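# Adjust case latch hook so the lid seals and stays latched

## Task

The equipment case's latch hook is adjusted incorrectly. Turn the hook deeper or shallower until closing the latch clamps the lid onto its gasket firmly enough to seal, while the lever still shuts with at most a firm push. At the end the case must be latched with the hook's tip caught behind the keeper's rim, and this must hold on its own, not because the robot is holding it. Then release everything and move the gripper away.

## Robot and tools

Robot: one arm with six joints (waist, shoulder, elbow, forearm roll, wrist pitch, wrist roll) and a two-finger parallel gripper. The only camera is cam_wrist, mounted on the hand, giving 672x504 images.

Scene frame: origin on the table surface straight below the arm's base; +z up; looking along +x, +y points left. The base itself may sit slightly tilted. Positions are metres, orientations are quaternions written w first (qw, qx, qy, qz). The reported hand position can be a little wrong, more so when the arm reaches far.

Gripper axes: fingers extend along the gripper's own +z and separate along its y. end_effector_position is the spot between the pads when closed, roughly 2 cm short of the tips; closing pushes the tips about 10 mm further along +z.

A ROW is 8 numbers in this order: x, y, z, qw, qx, qy, qz, opening. The first seven are an absolute target pose of the gripper in the scene frame (not an offset). opening runs from -1 (shut) to +1 (wide, 0.084 m). One row covers the whole single arm.

Tools:
- execute_actions {"actions": [...], "pictures": bool}. The list holds zero or one item. Empty list: just report the state. An action item {"rows": [[8 numbers], ...], "steps": n} has 1 to 15 rows and n at most 15 (default 15); each step is 1/30 s and uses the next row, the final row repeating if rows run out. A wait item {"steps": n} with n up to 300 sends nothing and returns once n steps have elapsed since the previous result, your thinking time included. A target more than 0.6 m from the last reported position along any gripper axis gets the call refused, with nothing sent. Resend the intended quaternion in every row to hold an orientation rather than copying a drifted reported one.
- move {"target": [8 numbers], "speed": m/s}. Drives the gripper in a straight line to that absolute pose. speed 0.002 to 0.5 (default 0.25); rotation limited to twice that value in rad/s. The path takes 0.5 to 10 s and is cut off at 10 s. opening is applied when the move starts. It ignores obstacles, and the hand can lag, drift off line, or overshoot speed (notably with the arm nearly extended). Faster contact strikes harder; aiming further beyond a contact presses harder. It ends when settled, or 5 s after the path finishes. Its result adds a "move:" line: done (settled near target), off_target, moving, held, fault; plus limits: paced means the pose was clipped, held means the clearance check blocked steps (after which the arm may jump faster than speed). The distance to target is reported too.
- wait {"seconds": 0 to 10}. Lets time pass with no new command.
- zoom_image {"camera": "cam_wrist", "region": [x0, y0, x1, y1]}: pixel box from the top-left, at most 504x504, returned in finer detail.
- finished_scene {"scene": number}: ends the current scene, irreversibly, and grades it.

Control behaviour: each step the commanded pose is limited to 70 mm and 16 degrees from the measured pose, then damped inverse kinematics follows it, favouring position over orientation. The elbow cannot fully straighten. After an action ends the arm only continues to its last clipped pose, so a distant target may need several actions; read the returned pose and command the remainder. Joints accelerate to at most 3.14 rad/s over 0.16 s and are synchronized. Joint limits (rad): waist and forearm roll and wrist roll -6.283..6.283, shoulder -2.304..2.304, elbow -4.224..0.061, wrist pitch -2.164..2.164.

Result lines: the state gives pose and velocities (m/s, rad/s). grip_measured is the actual finger opening on the same -1..1 scale. "pose unreachable" means the clearance check (which treats the base mount as arm) altered or blocked the command; HELD flags the affected steps. "Hand target" shows the pose the controller is currently heading for. MOTOR HOT appears at 65 °C; at 80 °C an OVER-TEMPERATURE FAULT brakes the arm until cool, and holding loads heats motors even while idle.

Gripping: to hold something, command an opening well below grip_measured; the bigger the gap, the tighter the squeeze (about 24 N per pad up to ~6 cm objects). Returning grip_measured still presses lightly; wide parts may slip. Fast closing can overload.

Faults: if a joint's contact torque hits its load limit (waist 55.8, shoulder 55.8, elbow 46.5, forearm roll 25.1, wrist pitch 17.6, wrist roll 17.6 N m, held weight included), the arm halts, backs that joint off, pauses 10 s and drops the rest of the call. An arm blocked by an object keeps pushing until a new command is sent.

Avoid: pushing or knocking anything off the table, dropping or slipping parts, slamming, hard impacts and very hard pushing. Move smoothly and slowly near the latch, release the latch so it stays shut unaided, then open the fingers and back away before ending the scene.

Each tool is called as a command line: name --argument value for each argument, lists and objects as JSON in quotes; but a table of rows of numbers goes row by row, as --pt "numbers of a row", without its own name.

## Session

execute_actions --actions '[]'

Scene clock: 0.00 s of 9600.00 s.
end_effector_position=(+0.6982, +0.1761, +0.3420) grip_measured=+1.00 end_effector_quat_wxyz=(+0.043, +0.868, +0.427, -0.250) end_effector_velocity=(-0.001, -0.000, -0.000) end_effector_angular_velocity=(-0.001, +0.001, +0.000)
Joint positions: [ 0.652 -0.404 -1.499 -0.484 -1.287 -0.013  0.084]
Joint velocities: [-0.    -0.     0.001  0.     0.     0.    -0.   ]
Hand target: +0.698, +0.176, +0.342; +0.043, +0.868, +0.427, -0.250

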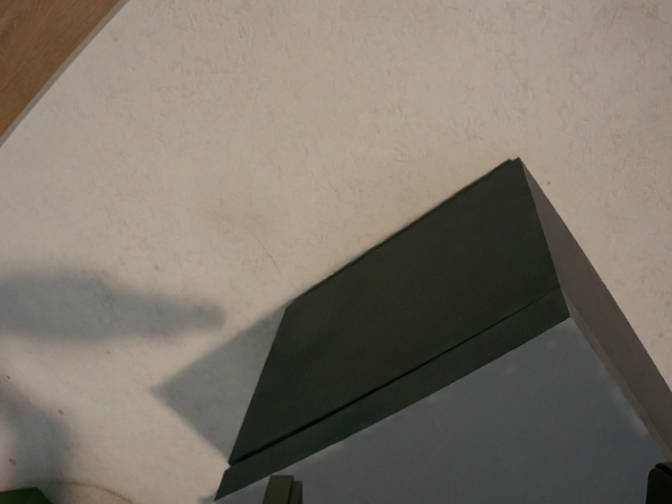

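move --target '[0.5,0.1,0.55,0,1,0,0,1]'

Scene clock: 6.80 s of 9600.00 s.
end_effector_position=(+0.5009, +0.0993, +0.5494) grip_measured=+1.00 end_effector_quat_wxyz=(+0.001, +1.000, +0.000, +0.001) end_effector_velocity=(-0.002, -0.001, +0.001) end_effector_angular_velocity=(-0.002, -0.004, -0.004)
Joint positions: [ 1.146  0.558 -0.728 -0.643 -1.231  1.293  0.084]
Joint velocities: [ 0.011  0.003  0.003 -0.004 -0.008  0.014 -0.   ]
Hand target: +0.501, +0.099, +0.550; +0.001, +1.000, -0.000, +0.001
Off the commanded pose: 0.001 m, 0 deg.
move: done

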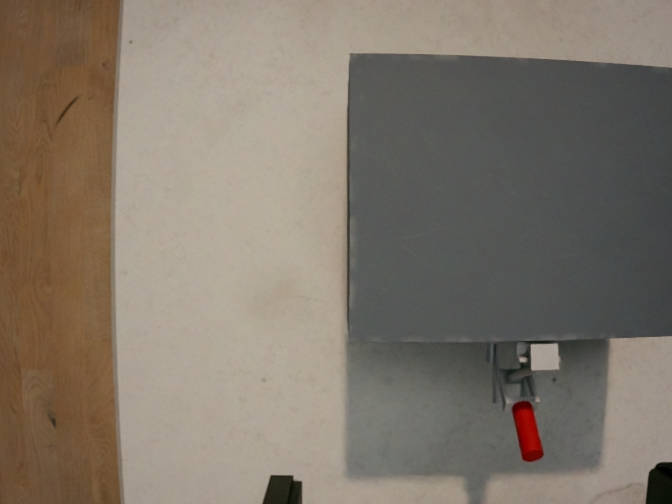

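zoom_image --camera "cam_wrist" --region '[440,320,620,480]'

move --target '[0.45,0.0,0.55,0,1,0,0,1]'

Region (440, 320, 620, 480) of cam_wrist's 672x504 image, scaled by 2.800, with more detail than that image has.

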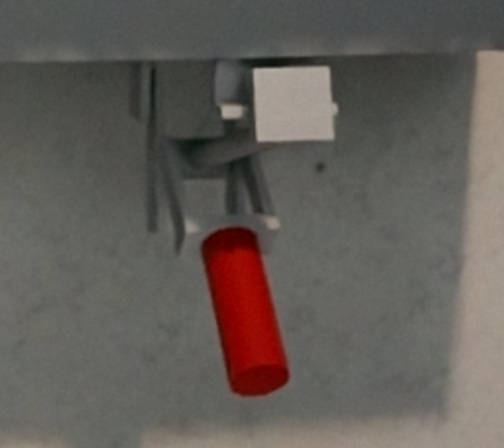

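Scene clock: 9.90 s of 9600.00 s.
end_effector_position=(+0.4504, +0.0003, +0.5499) grip_measured=+1.00 end_effector_quat_wxyz=(+0.000, +1.000, +0.000, -0.000) end_effector_velocity=(-0.001, -0.002, +0.000) end_effector_angular_velocity=(+0.001, -0.000, -0.001)
Joint positions: [ 1.109  0.902 -0.56  -0.61  -1.352  1.154  0.084]
Joint velocities: [-0.     0.008  0.003  0.001 -0.004 -0.003 -0.   ]
Hand target: +0.450, +0.000, +0.550; -0.000, +1.000, -0.000, -0.000
Off the commanded pose: 0.000 m, 0 deg.
move: done

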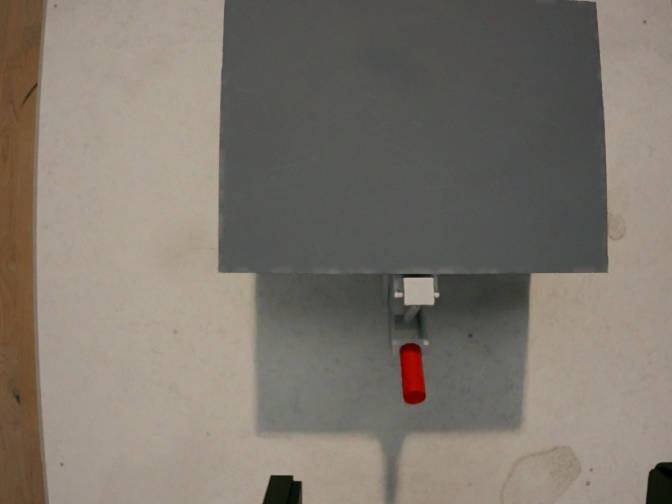

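move --target '[0.3,-0.06,0.22,0,0.866,0,0.5,1]'

Scene clock: 20.07 s of 9600.00 s.
end_effector_position=(+0.4061, -0.0159, +0.4555) grip_measured=+1.00 end_effector_quat_wxyz=(-0.003, +0.990, +0.001, +0.142) end_effector_velocity=(-0.000, -0.000, +0.000) end_effector_angular_velocity=(-0.001, +0.001, -0.000)
Joint positions: [ 1.27   1.219 -0.159 -0.909 -1.311  1.398  0.084]
Joint velocities: [ 0.     0.    -0.     0.001 -0.001 -0.001 -0.   ]
Hand target: +0.406, -0.016, +0.456; -0.003, +0.990, +0.001, +0.142
Off the commanded pose: 0.262 m, 44 deg; position and orientation clipped at the last step of the last action.
move: held; limits=paced,held; held on 48 of 72 steps, including the last
pose unreachable: on one or more control steps of this call an arm could not follow its commanded pose, so it was not sent that pose on those steps. On the call's last step it was still not sent that pose. It may still have moved: this result reports where it is.
cause: the commanded pose would bring two parts of the arm too close to each other (joints 2 (shoulder) to 4 (forearm roll) lie between them).

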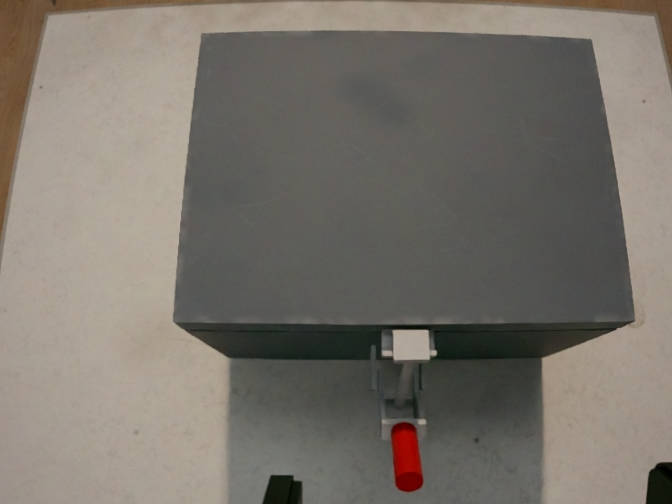

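move --target '[0.38,0.0,0.3,0,0.99,0,0.142,1]'

Scene clock: 23.77 s of 9600.00 s.
end_effector_position=(+0.4048, -0.0155, +0.4509) grip_measured=+1.00 end_effector_quat_wxyz=(-0.003, +0.990, +0.001, +0.143) end_effector_velocity=(+0.000, -0.000, +0.000) end_effector_angular_velocity=(-0.000, -0.001, -0.000)
Joint positions: [ 1.254  1.221 -0.147 -0.913 -1.294  1.397  0.084]
Joint velocities: [ 0.     0.    -0.001 -0.    -0.001 -0.001 -0.   ]
Hand target: +0.405, -0.015, +0.451; -0.003, +0.990, +0.001, +0.143
Off the commanded pose: 0.154 m, 0 deg; position clipped at the last step of the last action.
move: held; limits=paced,held; held on 21 of 29 steps, including the last
pose unreachable: on one or more control steps of this call an arm could not follow its commanded pose, so it was not sent that pose on those steps. On the call's last step it was still not sent that pose. It may still have moved: this result reports where it is.
cause: the commanded pose would bring two parts of the arm too close to each other (joints 2 (shoulder) to 4 (forearm roll) lie between them).

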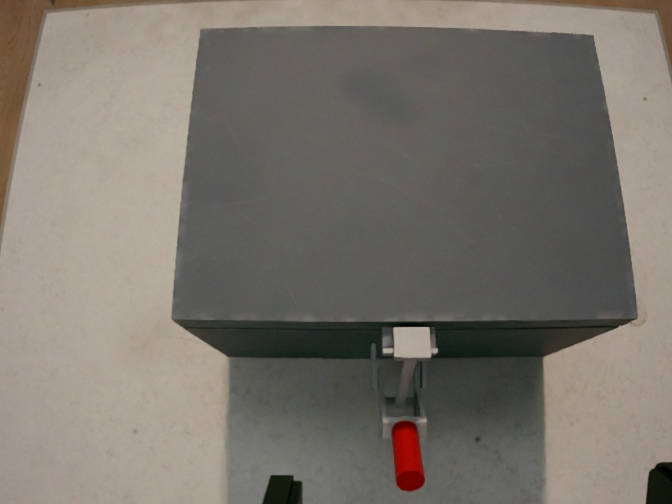

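move --target '[0.42,0.2,0.38,0,0.866,-0.5,0,1]' --speed 0.4

move --target '[0.34,0.13,0.19,0.269,0.730,-0.422,0.465,1]'

Scene clock: 38.40 s of 9600.00 s.
end_effector_position=(+0.4192, +0.1992, +0.3804) grip_measured=+1.00 end_effector_quat_wxyz=(-0.000, +0.866, -0.499, +0.000) end_effector_velocity=(+0.001, +0.002, -0.001) end_effector_angular_velocity=(-0.006, -0.001, -0.008)
Joint positions: [ 1.159  0.19  -0.514 -0.896 -0.809  2.819  0.084]
Joint velocities: [ 0.001 -0.01  -0.006 -0.003 -0.004  0.012  0.   ]
Hand target: +0.419, +0.199, +0.380; -0.000, +0.866, -0.500, +0.000
Off the commanded pose: 0.001 m, 0 deg.
move: done; limits=paced

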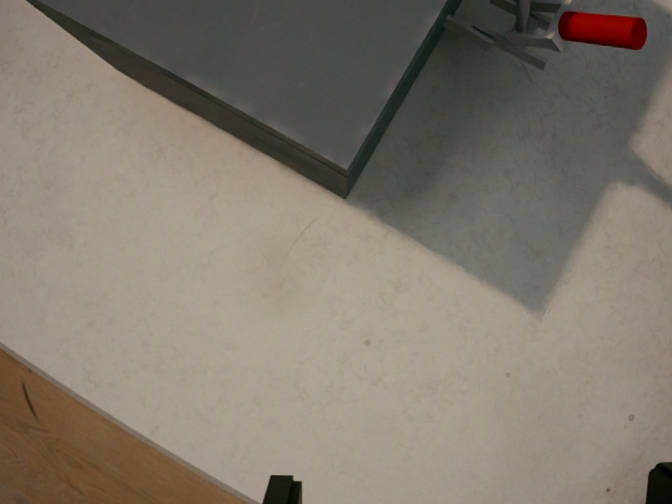

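Scene clock: 41.17 s of 9600.00 s.
end_effector_position=(+0.3412, +0.1304, +0.1917) grip_measured=+1.00 end_effector_quat_wxyz=(+0.267, +0.731, -0.422, +0.465) end_effector_velocity=(-0.001, +0.000, -0.003) end_effector_angular_velocity=(-0.009, -0.007, -0.002)
Joint positions: [ 1.157 -1.002 -0.779 -1.086 -1.498  3.744  0.084]
Joint velocities: [-0.004 -0.014 -0.011  0.003 -0.008  0.006  0.   ]
Hand target: +0.341, +0.130, +0.191; +0.268, +0.730, -0.422, +0.466
Off the commanded pose: 0.002 m, 0 deg.
move: done

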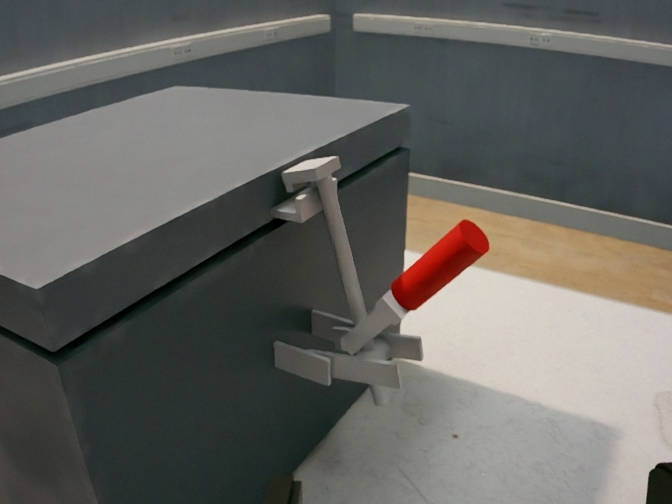

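zoom_image --camera "cam_wrist" --region '[240,130,520,430]'

Region (240, 130, 520, 430) of cam_wrist's 672x504 image, scaled by 1.680, with more detail than that image has; it fills the left 470 columns of this view, and the rest is white.

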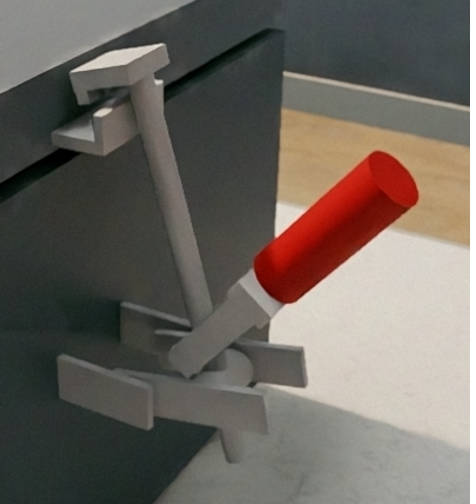

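move --target '[0.42,0.16,0.14,0.455,0.542,-0.542,0.455,1]' --speed 0.15

Scene clock: 50.80 s of 9600.00 s.
end_effector_position=(+0.4192, +0.1604, +0.1401) grip_measured=+1.00 end_effector_quat_wxyz=(+0.455, +0.542, -0.541, +0.454) end_effector_velocity=(+0.001, +0.001, -0.001) end_effector_angular_velocity=(-0.007, -0.000, -0.009)
Joint positions: [ 0.857 -1.153 -1.305 -0.825 -1.696  3.61   0.084]
Joint velocities: [-0.004 -0.005 -0.011  0.006 -0.006 -0.002 -0.   ]
Hand target: +0.419, +0.160, +0.140; +0.456, +0.542, -0.541, +0.454
Off the commanded pose: 0.001 m, 0 deg.
move: done

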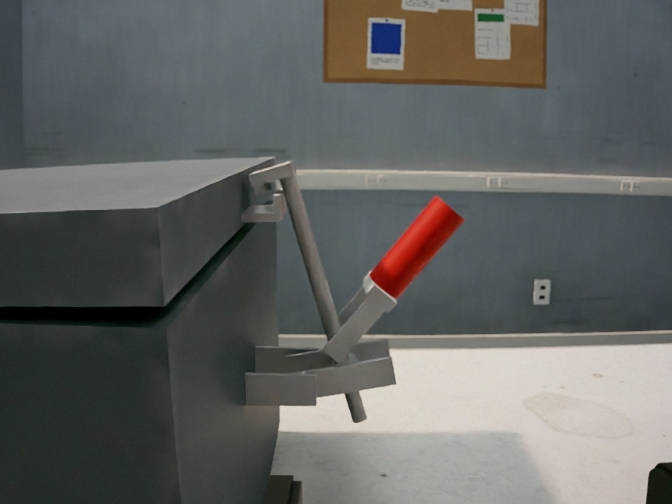

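move --target '[0.42,0.2585,0.1574,0.455,0.542,-0.542,0.455,1]' --speed 0.15

move --target '[0.37,0.16,0.14,0.455,0.542,-0.542,0.455,1]' --speed 0.15

Scene clock: 56.87 s of 9600.00 s.
end_effector_position=(+0.4198, +0.2582, +0.1573) grip_measured=+1.00 end_effector_quat_wxyz=(+0.455, +0.541, -0.542, +0.455) end_effector_velocity=(-0.000, +0.002, +0.000) end_effector_angular_velocity=(-0.001, -0.001, +0.000)
Joint positions: [ 0.97  -1.259 -1.562 -0.732 -1.821  3.523  0.084]
Joint velocities: [ 0.002 -0.004 -0.007  0.002 -0.004 -0.001 -0.   ]
Hand target: +0.420, +0.258, +0.157; +0.455, +0.541, -0.542, +0.455
Off the commanded pose: 0.000 m, 0 deg.
move: done

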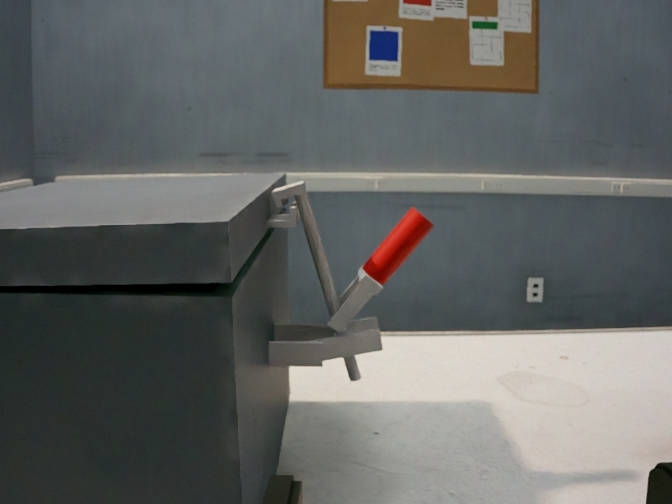

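Scene clock: 58.13 s of 9600.00 s.
end_effector_position=(+0.3705, +0.1600, +0.1402) grip_measured=+1.00 end_effector_quat_wxyz=(+0.454, +0.542, -0.542, +0.455) end_effector_velocity=(-0.001, -0.002, -0.000) end_effector_angular_velocity=(+0.001, +0.000, -0.000)
Joint positions: [ 0.908 -1.182 -1.249 -0.769 -1.641  3.676  0.084]
Joint velocities: [-0.001  0.001  0.005 -0.001  0.004  0.002  0.   ]
Hand target: +0.370, +0.160, +0.140; +0.455, +0.542, -0.542, +0.455
Off the commanded pose: 0.001 m, 0 deg.
move: done

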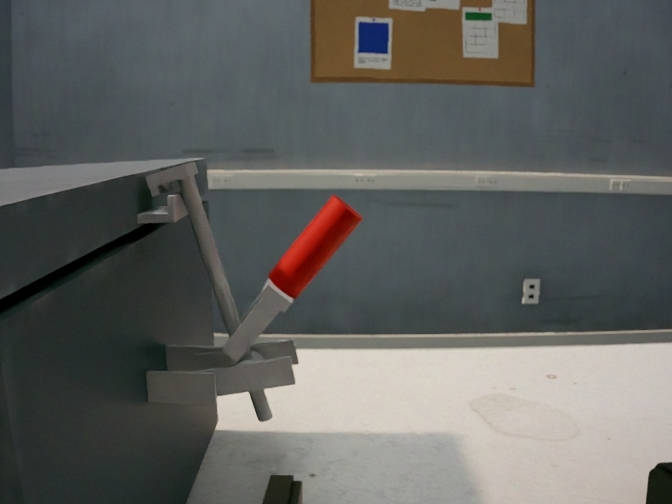

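zoom_image --camera "cam_wrist" --region '[120,140,320,430]'

Region (120, 140, 320, 430) of cam_wrist's 672x504 image, scaled by 1.738, with more detail than that image has; it fills the left 348 columns of this view, and the rest is white.

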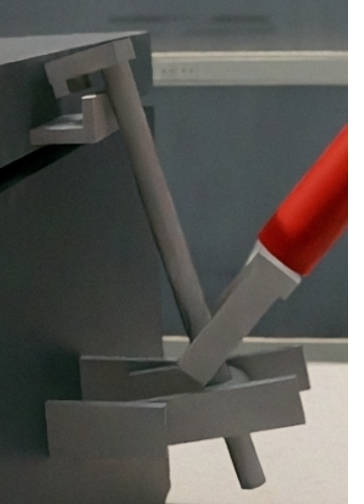

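move --target '[0.435,0.0,0.24,0.327,0.627,-0.627,0.327,-1]' --speed 0.2

move --target '[0.432,-0.028,0.197,0.327,0.627,-0.627,0.327,-1]' --speed 0.05

Scene clock: 78.73 s of 9600.00 s.
end_effector_position=(+0.4349, +0.0002, +0.2395) grip_measured=-1.00 end_effector_quat_wxyz=(+0.327, +0.627, -0.627, +0.327) end_effector_velocity=(+0.001, -0.002, +0.001) end_effector_angular_velocity=(+0.005, +0.000, +0.001)
Joint positions: [ 0.754 -0.419 -0.593 -1.118 -1.304  3.597  0.   ]
Joint velocities: [-0.003  0.011  0.005 -0.005  0.002 -0.005  0.   ]
Hand target: +0.435, -0.000, +0.240; +0.327, +0.627, -0.627, +0.327
Off the commanded pose: 0.001 m, 0 deg.
move: done

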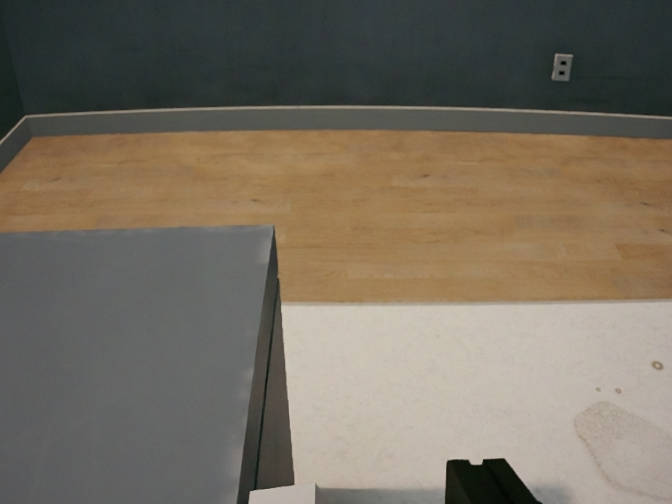

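Scene clock: 80.13 s of 9600.00 s.
end_effector_position=(+0.4320, -0.0277, +0.1972) grip_measured=-1.00 end_effector_quat_wxyz=(+0.327, +0.627, -0.627, +0.327) end_effector_velocity=(+0.000, -0.001, -0.001) end_effector_angular_velocity=(-0.001, -0.000, +0.001)
Joint positions: [ 0.65  -0.5   -0.59  -1.244 -1.259  3.673  0.   ]
Joint velocities: [-0.004 -0.003 -0.    -0.005  0.     0.003  0.   ]
Hand target: +0.432, -0.028, +0.197; +0.327, +0.627, -0.627, +0.327
Off the commanded pose: 0.000 m, 0 deg.
move: done

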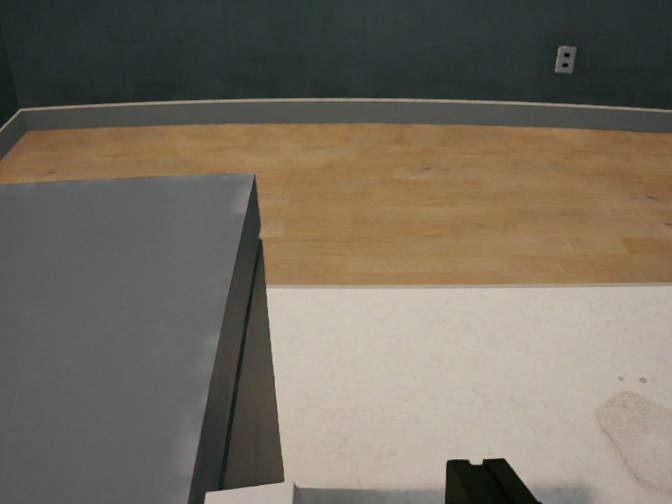

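move --target '[0.398,-0.028,0.165,0.327,0.627,-0.627,0.327,-1]' --speed 0.03

move --target '[0.381,-0.028,0.127,0.327,0.627,-0.627,0.327,-1]' --speed 0.03

Scene clock: 84.13 s of 9600.00 s.
end_effector_position=(+0.3991, -0.0285, +0.1660) grip_measured=-1.00 end_effector_quat_wxyz=(+0.327, +0.627, -0.626, +0.329) end_effector_velocity=(-0.001, -0.000, -0.001) end_effector_angular_velocity=(-0.002, +0.000, +0.003)
Joint positions: [ 0.65  -0.619 -0.586 -1.285 -1.226  3.799  0.   ]
Joint velocities: [ 0.    -0.007 -0.    -0.002 -0.001  0.005  0.   ]
Hand target: +0.398, -0.028, +0.165; +0.327, +0.627, -0.627, +0.327
Off the commanded pose: 0.002 m, 0 deg.
move: done

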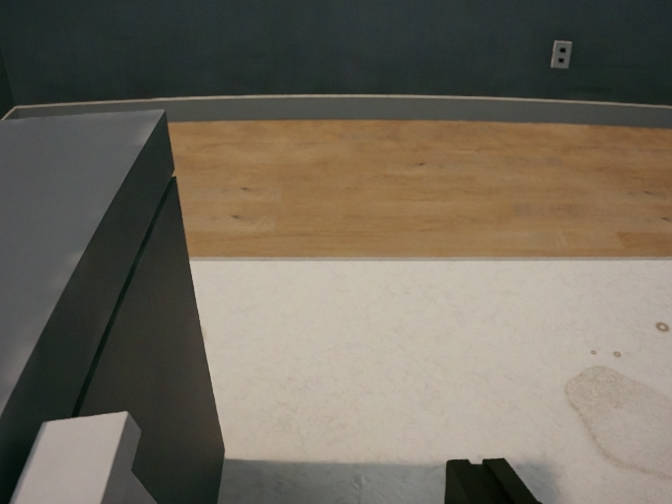

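Scene clock: 85.90 s of 9600.00 s.
end_effector_position=(+0.3796, -0.0303, +0.1295) grip_measured=-1.00 end_effector_quat_wxyz=(+0.330, +0.626, -0.625, +0.330) end_effector_velocity=(-0.001, -0.000, -0.001) end_effector_angular_velocity=(+0.000, -0.001, -0.002)
Joint positions: [ 0.624 -0.745 -0.624 -1.336 -1.209  3.885  0.   ]
Joint velocities: [-0.001 -0.003 -0.001 -0.001  0.001  0.004  0.   ]
Hand target: +0.381, -0.028, +0.127; +0.327, +0.627, -0.627, +0.327
Off the commanded pose: 0.004 m, 1 deg.
move: off_target

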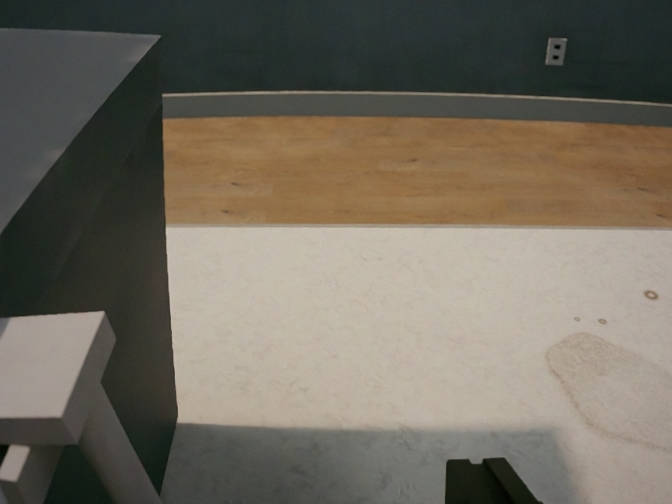

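move --target '[0.40,-0.028,0.175,0.327,0.627,-0.627,0.327,-1]' --speed 0.05

move --target '[0.42,0.16,0.16,0.455,0.542,-0.542,0.455,-1]' --speed 0.2

Scene clock: 94.23 s of 9600.00 s.
end_effector_position=(+0.3994, -0.0282, +0.1746) grip_measured=-1.00 end_effector_quat_wxyz=(+0.327, +0.627, -0.627, +0.327) end_effector_velocity=(+0.002, +0.000, +0.002) end_effector_angular_velocity=(+0.001, -0.001, -0.000)
Joint positions: [ 0.66  -0.592 -0.573 -1.269 -1.226  3.782  0.   ]
Joint velocities: [ 0.001  0.01   0.001  0.003 -0.002 -0.007  0.   ]
Hand target: +0.400, -0.028, +0.175; +0.327, +0.627, -0.627, +0.327
Off the commanded pose: 0.001 m, 0 deg.
move: done

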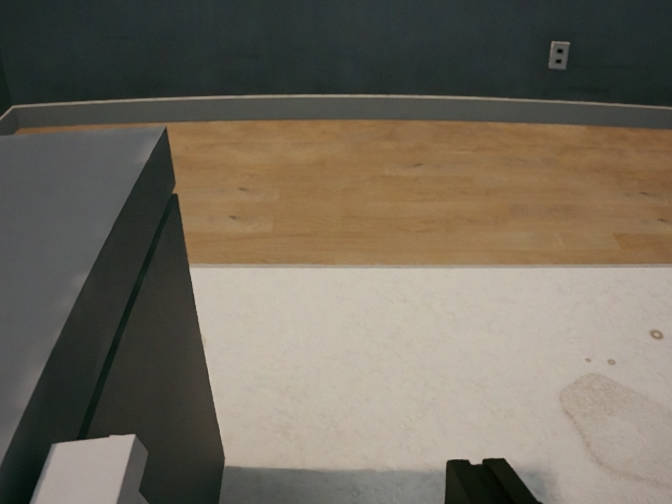

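Scene clock: 95.87 s of 9600.00 s.
end_effector_position=(+0.4197, +0.1599, +0.1602) grip_measured=-1.00 end_effector_quat_wxyz=(+0.455, +0.542, -0.541, +0.455) end_effector_velocity=(+0.001, +0.003, -0.001) end_effector_angular_velocity=(-0.008, -0.000, +0.000)
Joint positions: [ 0.874 -1.109 -1.265 -0.809 -1.701  3.61   0.   ]
Joint velocities: [ 0.001 -0.009 -0.013  0.004 -0.01  -0.002  0.   ]
Hand target: +0.420, +0.160, +0.160; +0.455, +0.542, -0.541, +0.455
Off the commanded pose: 0.000 m, 0 deg.
move: done

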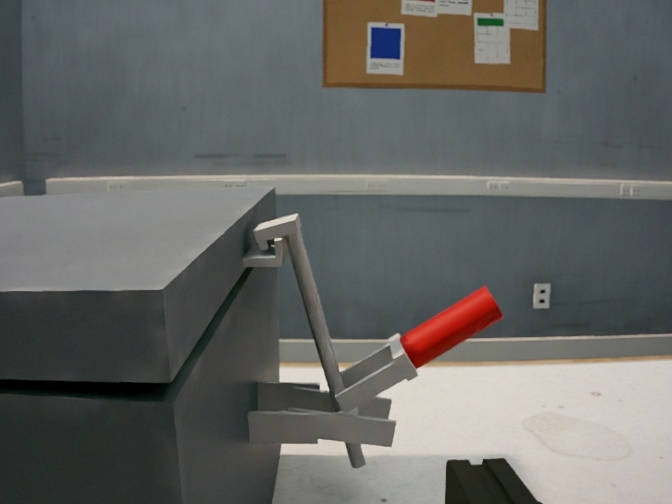

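move --target '[0.47,0.06,0.30,0,0.991,0,-0.131,0.2]' --speed 0.4

move --target '[0.487,-0.028,0.25,0,0.991,0,-0.131,0.2]' --speed 0.15

Scene clock: 104.57 s of 9600.00 s.
end_effector_position=(+0.4687, +0.0600, +0.2988) grip_measured=+0.19 end_effector_quat_wxyz=(-0.000, +0.991, -0.001, -0.132) end_effector_velocity=(+0.000, -0.000, +0.000) end_effector_angular_velocity=(+0.007, +0.012, +0.002)
Joint positions: [ 0.509  0.223 -0.518 -0.546 -0.595  0.91   0.052]
Joint velocities: [-0.009 -0.003 -0.006  0.027 -0.002 -0.035 -0.   ]
Hand target: +0.469, +0.060, +0.299; -0.001, +0.991, -0.001, -0.133
Off the commanded pose: 0.002 m, 0 deg.
move: done

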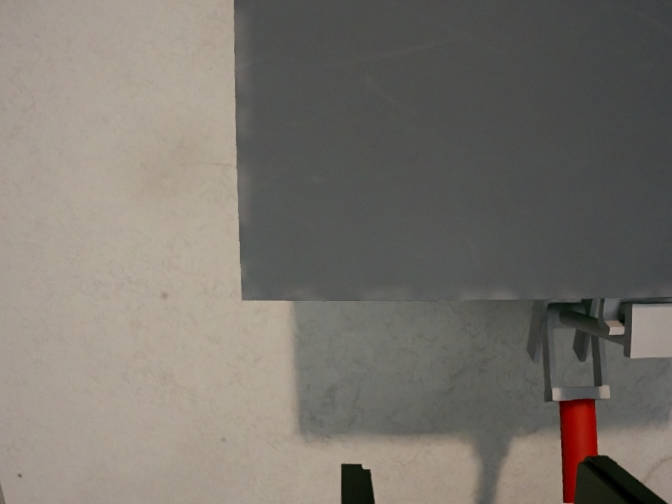

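Scene clock: 105.77 s of 9600.00 s.
end_effector_position=(+0.4868, -0.0272, +0.2502) grip_measured=+0.19 end_effector_quat_wxyz=(-0.001, +0.991, -0.000, -0.131) end_effector_velocity=(+0.001, -0.002, -0.001) end_effector_angular_velocity=(+0.003, +0.000, -0.001)
Joint positions: [ 0.191  0.171 -0.52  -0.515 -0.444  0.597  0.052]
Joint velocities: [-0.008 -0.003 -0.002  0.009  0.004 -0.016  0.   ]
Hand target: +0.487, -0.027, +0.250; -0.001, +0.991, -0.000, -0.132
Off the commanded pose: 0.001 m, 0 deg.
move: done

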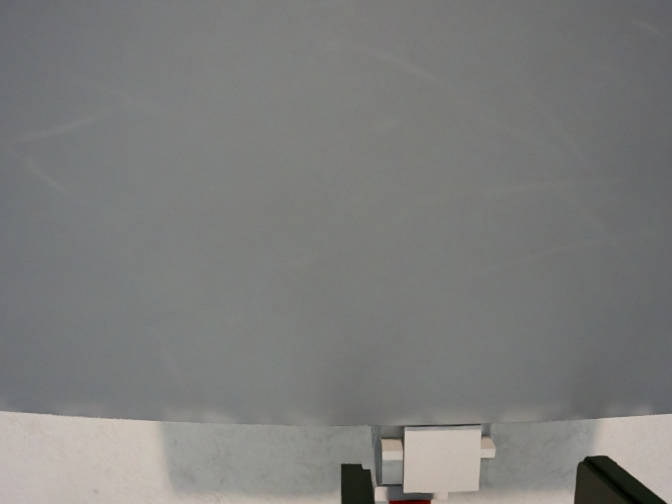

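move --target '[0.4805,-0.0245,0.2255,0,0.991,0,-0.131,0.0]' --speed 0.04

execute_actions --actions '[{"rows":[[0.4805,-0.0245,0.2255,0,0.991,0,-0.131,-0.3],[0.4805,-0.0245,0.2255,0,0.991,0,-0.131,-0.3],[0.4805,-0.0245,0.2255,0,0.991,0,-0.131,-0.3],[0.4805,-0.0245,0.2255,0,0.991,0,-0.131,-0.3],[0.4805,-0.0245,0.2255,0,0.991,0,-0.131,-0.4],[0.4805,-0.0245,0.2255,0,0.991,0,-0.131,-0.5],[0.4805,-0.0245,0.2255,0,0.991,0,-0.131,-0.6],[0.4805,-0.0245,0.2255,0,0.991,0,-0.131,-0.8]]}]'

move --target '[0.478,-0.0245,0.238,0,0.991,0,-0.131,-0.8]' --speed 0.02

Scene clock: 110.20 s of 9600.00 s.
end_effector_position=(+0.4806, -0.0246, +0.2258) grip_measured=-0.01 end_effector_quat_wxyz=(-0.000, +0.991, -0.000, -0.131) end_effector_velocity=(-0.002, -0.000, -0.002) end_effector_angular_velocity=(-0.003, +0.001, -0.000)
Joint positions: [ 0.184  0.104 -0.514 -0.606 -0.38   0.688  0.044]
Joint velocities: [ 0.    -0.006  0.002 -0.015  0.004  0.017 -0.   ]
Hand target: +0.480, -0.025, +0.226; +0.000, +0.991, +0.000, -0.131
Off the commanded pose: 0.000 m, 0 deg.
move: done

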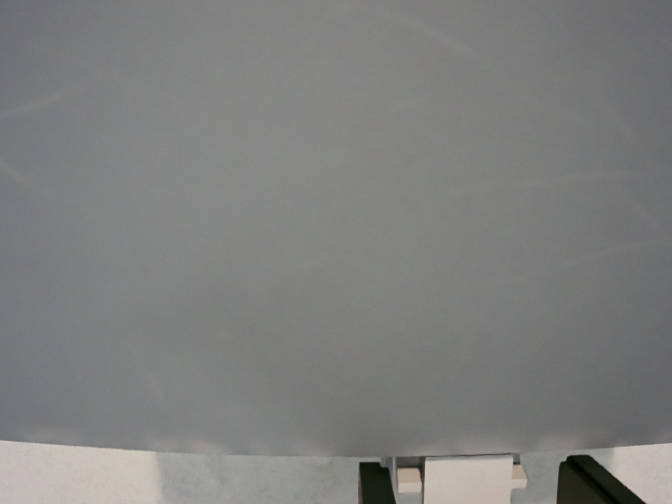

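Scene clock: 110.70 s of 9600.00 s.
end_effector_position=(+0.4807, -0.0243, +0.2255) grip_measured=-0.52 end_effector_quat_wxyz=(-0.000, +0.991, -0.000, -0.131) end_effector_velocity=(-0.002, -0.000, -0.000) end_effector_angular_velocity=(-0.000, +0.002, +0.002)
Joint positions: [ 0.184  0.104 -0.514 -0.607 -0.379  0.69   0.021]
Joint velocities: [-0.    -0.001  0.002 -0.002  0.     0.     0.   ]
Hand target: +0.480, -0.025, +0.226; +0.000, +0.991, +0.000, -0.131
Off the commanded pose: 0.000 m, 0 deg.
Steps of this call (steps 1 to 15: all 15 steps of this action). Readings (end_effector_position):
1: (+0.4806, -0.0246, +0.2258)
2: (+0.4805, -0.0245, +0.2257)
4: (+0.4805, -0.0245, +0.2256)
8: (+0.4807, -0.0243, +0.2256)
15: the state above

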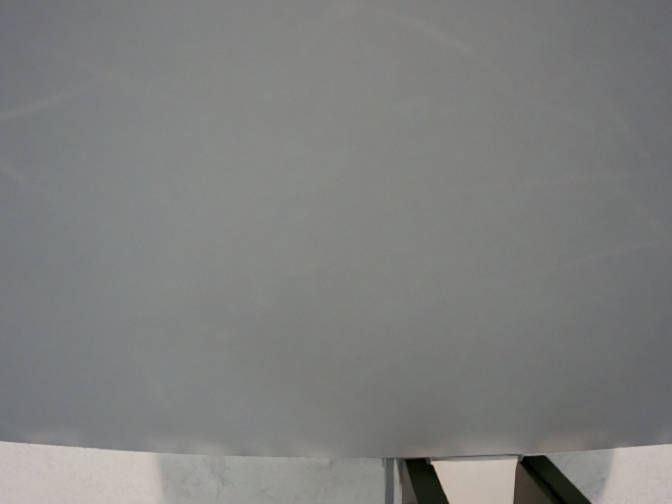

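Scene clock: 111.83 s of 9600.00 s.
end_effector_position=(+0.4781, -0.0245, +0.2378) grip_measured=-0.53 end_effector_quat_wxyz=(+0.000, +0.991, -0.000, -0.131) end_effector_velocity=(-0.001, -0.000, +0.002) end_effector_angular_velocity=(-0.000, +0.002, -0.001)
Joint positions: [ 0.193  0.144 -0.502 -0.572 -0.406  0.66   0.021]
Joint velocities: [ 0.001  0.007  0.003  0.007 -0.005 -0.005 -0.   ]
Hand target: +0.478, -0.025, +0.238; -0.000, +0.991, +0.000, -0.131
Off the commanded pose: 0.000 m, 0 deg.
move: done

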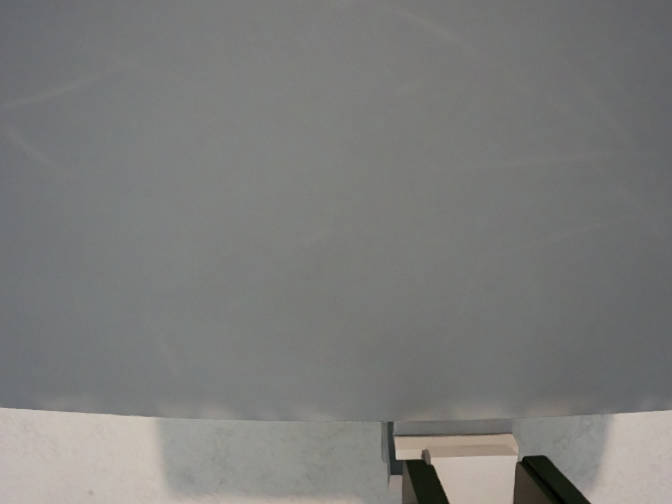

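move --target '[0.447,-0.0245,0.240,0,1,0,0,-0.8]' --speed 0.1

move --target '[0.447,-0.0245,0.240,0,0.5,0.866,0,-0.8]' --speed 0.5

Scene clock: 115.97 s of 9600.00 s.
end_effector_position=(+0.4477, -0.0249, +0.2399) grip_measured=-0.82 end_effector_quat_wxyz=(+0.000, +1.000, -0.000, +0.000) end_effector_velocity=(-0.001, -0.000, -0.001) end_effector_angular_velocity=(-0.006, -0.017, -0.003)
Joint positions: [ 0.228  0.311 -0.258 -1.539 -0.26   1.634  0.008]
Joint velocities: [ 0.006  0.003  0.012 -0.093 -0.01   0.099 -0.   ]
Hand target: +0.448, -0.025, +0.240; +0.001, +1.000, -0.000, +0.001
Off the commanded pose: 0.001 m, 0 deg.
move: done

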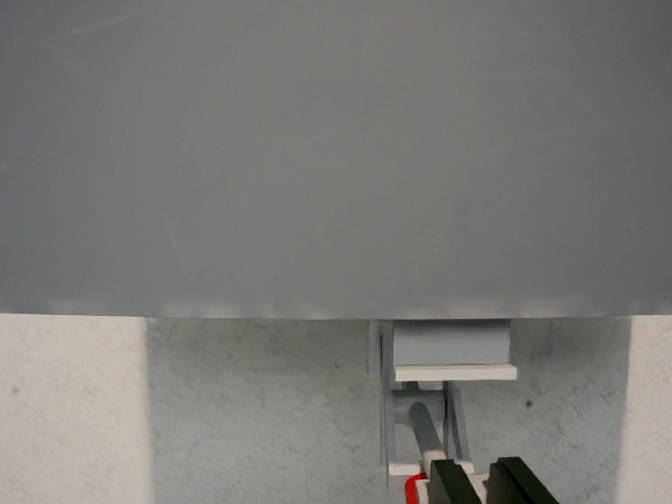

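Scene clock: 118.90 s of 9600.00 s.
end_effector_position=(+0.4470, -0.0245, +0.2399) grip_measured=-0.82 end_effector_quat_wxyz=(+0.001, +0.500, +0.866, +0.001) end_effector_velocity=(+0.001, -0.000, +0.001) end_effector_angular_velocity=(-0.004, +0.020, +0.003)
Joint positions: [ 0.229  0.312 -0.255 -1.555 -0.26  -0.444  0.008]
Joint velocities: [ 0.001 -0.005 -0.013  0.11  -0.003 -0.11  -0.   ]
Hand target: +0.447, -0.024, +0.240; +0.000, +0.500, +0.866, +0.000
Off the commanded pose: 0.000 m, 0 deg.
move: done

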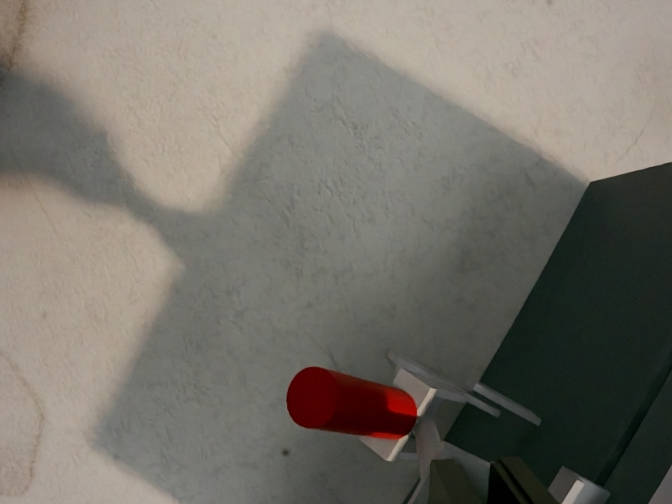

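move --target '[0.447,-0.0245,0.29,0,0,1,0,0.2]' --speed 0.3

Scene clock: 123.27 s of 9600.00 s.
end_effector_position=(+0.4467, -0.0244, +0.2897) grip_measured=+0.19 end_effector_quat_wxyz=(+0.000, +0.000, +1.000, -0.001) end_effector_velocity=(+0.000, -0.000, +0.001) end_effector_angular_velocity=(+0.010, +0.014, +0.006)
Joint positions: [ 0.292  0.511 -0.246 -0.963 -0.361 -2.058  0.052]
Joint velocities: [-0.014 -0.001 -0.008  0.067  0.006 -0.082 -0.   ]
Hand target: +0.447, -0.024, +0.290; -0.001, -0.000, +1.000, -0.000
Off the commanded pose: 0.000 m, 0 deg.
move: done

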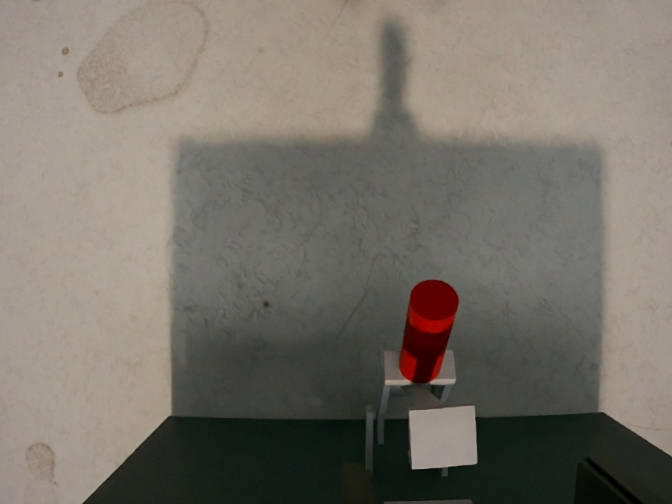

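execute_actions --actions '[{"rows":[[0.44,-0.0235,0.27,0,0.985,0.174,0,0.2]]}]' --pictures false

execute_actions --actions '[{"rows":[[0.44,-0.0235,0.27,0,0.985,0.174,0,0.2]]}]' --pictures false

Scene clock: 128.70 s of 9600.00 s.
end_effector_position=(+0.4404, -0.0236, +0.2709) grip_measured=+0.19 end_effector_quat_wxyz=(-0.033, +0.303, +0.952, +0.024) end_effector_velocity=(-0.001, +0.001, -0.006) end_effector_angular_velocity=(+0.068, +0.115, -1.523)
Joint positions: [ 0.195  0.444 -0.256 -0.782 -0.245 -1.683  0.052]
Joint velocities: [-0.154 -0.003 -0.001  0.586  0.167  0.822 -0.   ]
Hand target: +0.441, -0.024, +0.270; -0.039, +0.403, +0.914, +0.030
Off the commanded pose: 0.001 m, 125 deg; orientation clipped at the last step of the last action.
Steps of this call (steps 1 to 148: nothing new was sent; steps 149 to 163: all 15 steps of this action). Readings (end_effector_position):
149: (+0.4467, -0.0245, +0.2898)
150: (+0.4467, -0.0244, +0.2895)
152: (+0.4453, -0.0242, +0.2862)
156: (+0.4406, -0.0241, +0.2758)
163: the state above

Scene clock: 129.20 s of 9600.00 s.
end_effector_position=(+0.4403, -0.0236, +0.2700) grip_measured=+0.19 end_effector_quat_wxyz=(-0.053, +0.637, +0.768, +0.039) end_effector_velocity=(-0.002, +0.000, -0.000) end_effector_angular_velocity=(+0.051, +0.132, -1.516)
Joint positions: [ 0.128  0.458 -0.244 -0.473 -0.171 -1.278  0.052]
Joint velocities: [-0.11   0.043  0.044  0.631  0.134  0.802 -0.   ]
Hand target: +0.440, -0.024, +0.270; -0.058, +0.715, +0.696, +0.041
Off the commanded pose: 0.000 m, 81 deg; orientation clipped at the last step of the last action.
Steps of this call (steps 1 to 15: all 15 steps of this action). Readings (end_effector_position):
1: (+0.4404, -0.0236, +0.2707)
2: (+0.4404, -0.0236, +0.2705)
4: (+0.4404, -0.0236, +0.2703)
8: (+0.4404, -0.0236, +0.2701)
15: the state above

move --target '[0.44,-0.0235,0.27,0,0.866,-0.5,0,0.2]' --speed 0.5

move --target '[0.44,-0.0235,0.26,0,0,-1,0,0.0]' --speed 0.5

move --target '[0.44,-0.0235,0.231,0,0,-1,0,0.0]' --speed 0.05

move --target '[0.44,-0.0235,0.231,0,0,-1,0,-0.9]' --speed 0.05

Scene clock: 135.53 s of 9600.00 s.
end_effector_position=(+0.4400, -0.0231, +0.2694) grip_measured=+0.19 end_effector_quat_wxyz=(-0.099, +0.862, -0.497, -0.005) end_effector_velocity=(-0.000, +0.000, -0.000) end_effector_angular_velocity=(+0.005, +0.011, -0.012)
Joint positions: [ 0.068  0.517 -0.168  0.594 -0.017  0.401  0.052]
Joint velocities: [-0.004 -0.004 -0.005 -0.066 -0.011  0.077 -0.   ]
Hand target: +0.440, -0.023, +0.269; -0.099, +0.862, -0.497, -0.006
Off the commanded pose: 0.001 m, 11 deg.
move: off_target

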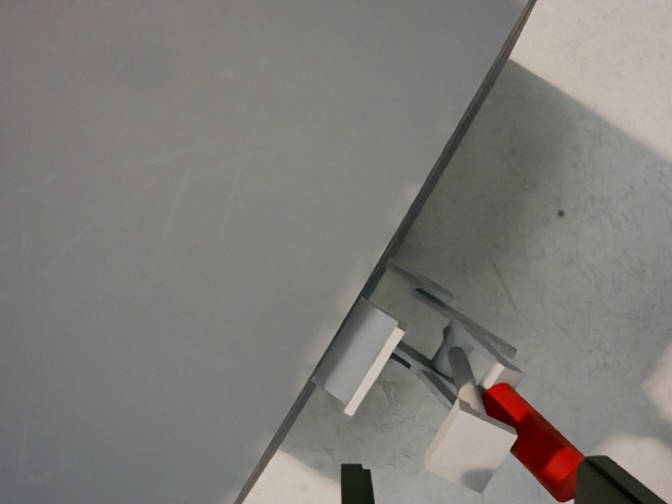

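Scene clock: 138.27 s of 9600.00 s.
end_effector_position=(+0.4407, -0.0234, +0.2601) grip_measured=-0.01 end_effector_quat_wxyz=(+0.002, -0.001, +1.000, +0.000) end_effector_velocity=(-0.000, -0.000, -0.000) end_effector_angular_velocity=(-0.002, +0.001, -0.010)
Joint positions: [ 0.259  0.406 -0.232  1.85   0.287  1.401  0.044]
Joint velocities: [ 0.002 -0.002  0.    -0.003  0.003  0.015 -0.   ]
Hand target: +0.441, -0.023, +0.260; +0.002, +0.000, +1.000, +0.000
Off the commanded pose: 0.001 m, 0 deg.
move: done

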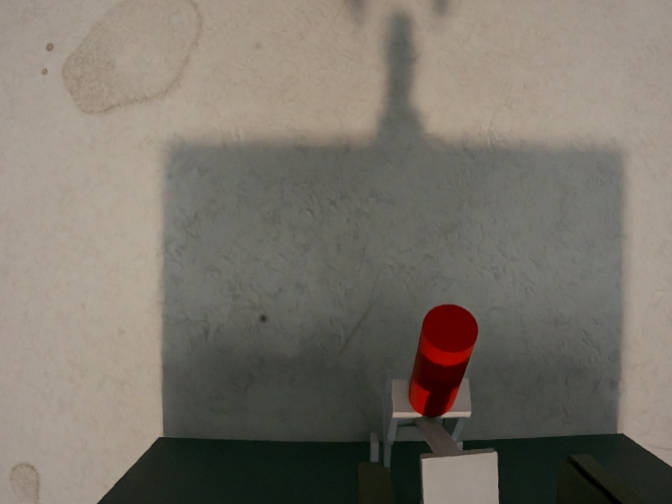

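Scene clock: 139.27 s of 9600.00 s.
end_effector_position=(+0.4397, -0.0234, +0.2315) grip_measured=-0.01 end_effector_quat_wxyz=(-0.002, -0.000, +1.000, +0.000) end_effector_velocity=(+0.001, -0.000, -0.002) end_effector_angular_velocity=(-0.002, -0.022, -0.005)
Joint positions: [ 0.226  0.283 -0.245  1.466  0.259  1.774  0.044]
Joint velocities: [-0.    -0.004  0.01  -0.136  0.008  0.139  0.   ]
Hand target: +0.440, -0.023, +0.231; -0.001, -0.000, +1.000, +0.000
Off the commanded pose: 0.001 m, 0 deg.
move: done

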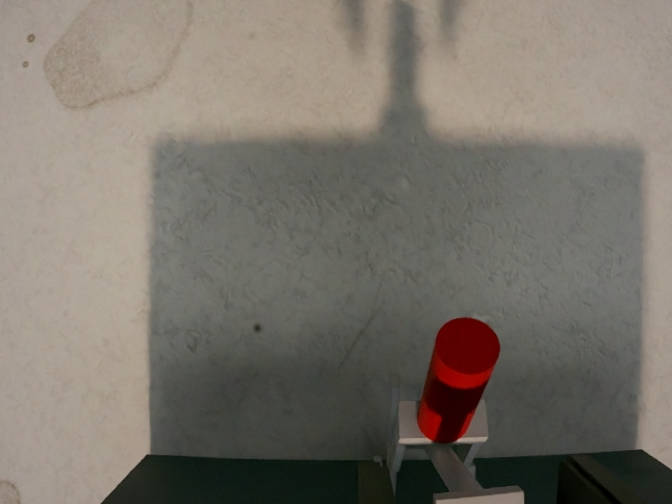

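Scene clock: 139.97 s of 9600.00 s.
end_effector_position=(+0.4399, -0.0234, +0.2310) grip_measured=-0.51 end_effector_quat_wxyz=(-0.000, -0.000, +1.000, +0.000) end_effector_velocity=(+0.001, -0.000, +0.000) end_effector_angular_velocity=(-0.001, -0.003, -0.001)
Joint positions: [ 0.226  0.282 -0.244  1.442  0.26   1.797  0.022]
Joint velocities: [-0.     0.    -0.    -0.009  0.001  0.01   0.   ]
Hand target: +0.440, -0.024, +0.231; -0.000, -0.000, +1.000, -0.000
Off the commanded pose: 0.000 m, 0 deg.
move: done

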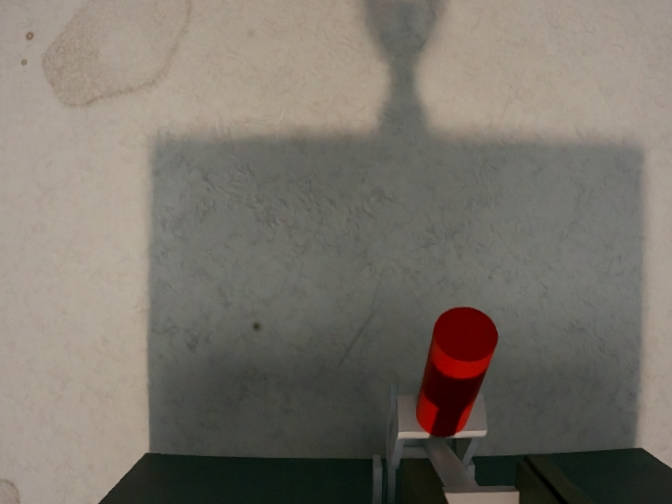

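move --target '[0.44,-0.0235,0.231,0,-0.866,0.5,0,-0.9]' --speed 0.5

move --target '[0.44,-0.0235,0.231,0,0.866,0.5,0,-0.9]' --speed 0.5

move --target '[0.44,-0.0235,0.231,0,0,1,0,-0.9]' --speed 0.5

Scene clock: 145.37 s of 9600.00 s.
end_effector_position=(+0.4400, -0.0233, +0.2309) grip_measured=-0.51 end_effector_quat_wxyz=(-0.001, +0.866, -0.500, +0.000) end_effector_velocity=(-0.002, -0.000, +0.000) end_effector_angular_velocity=(-0.006, +0.018, +0.005)
Joint positions: [ 0.226  0.283 -0.243  1.429  0.26  -0.284  0.022]
Joint velocities: [ 0.005 -0.004 -0.006  0.087  0.004 -0.086  0.   ]
Hand target: +0.440, -0.023, +0.231; -0.000, +0.866, -0.500, +0.000
Off the commanded pose: 0.000 m, 0 deg.
move: done

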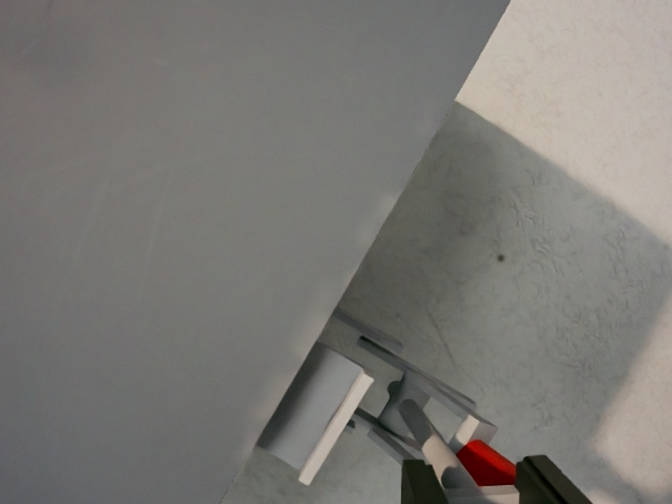

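Scene clock: 148.33 s of 9600.00 s.
end_effector_position=(+0.4398, -0.0233, +0.2309) grip_measured=-0.51 end_effector_quat_wxyz=(-0.000, +0.866, +0.500, +0.001) end_effector_velocity=(-0.001, +0.000, +0.000) end_effector_angular_velocity=(-0.005, +0.018, +0.003)
Joint positions: [ 0.226  0.282 -0.242  1.428  0.26  -2.378  0.022]
Joint velocities: [ 0.004 -0.006 -0.01   0.091  0.002 -0.088 -0.   ]
Hand target: +0.440, -0.023, +0.231; +0.000, +0.866, +0.500, +0.000
Off the commanded pose: 0.000 m, 0 deg.
move: done

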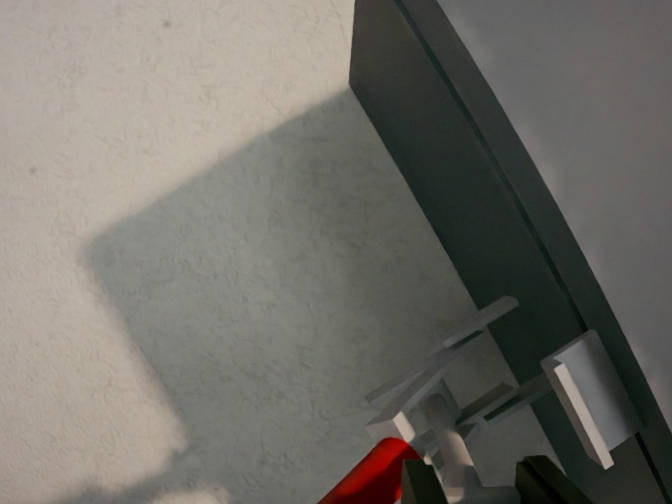

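Scene clock: 151.30 s of 9600.00 s.
end_effector_position=(+0.4397, -0.0231, +0.2309) grip_measured=-0.51 end_effector_quat_wxyz=(+0.001, +0.000, +1.000, +0.001) end_effector_velocity=(+0.001, -0.001, +0.001) end_effector_angular_velocity=(-0.010, +0.015, +0.003)
Joint positions: [ 0.226  0.282 -0.242  1.428  0.259 -4.472  0.022]
Joint velocities: [ 0.004 -0.005 -0.012  0.093  0.007 -0.091 -0.   ]
Hand target: +0.440, -0.023, +0.231; +0.000, +0.000, +1.000, +0.000
Off the commanded pose: 0.000 m, 0 deg.
move: done

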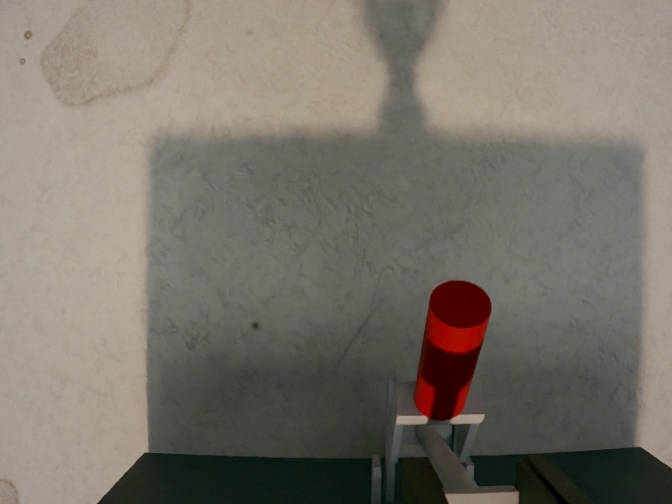

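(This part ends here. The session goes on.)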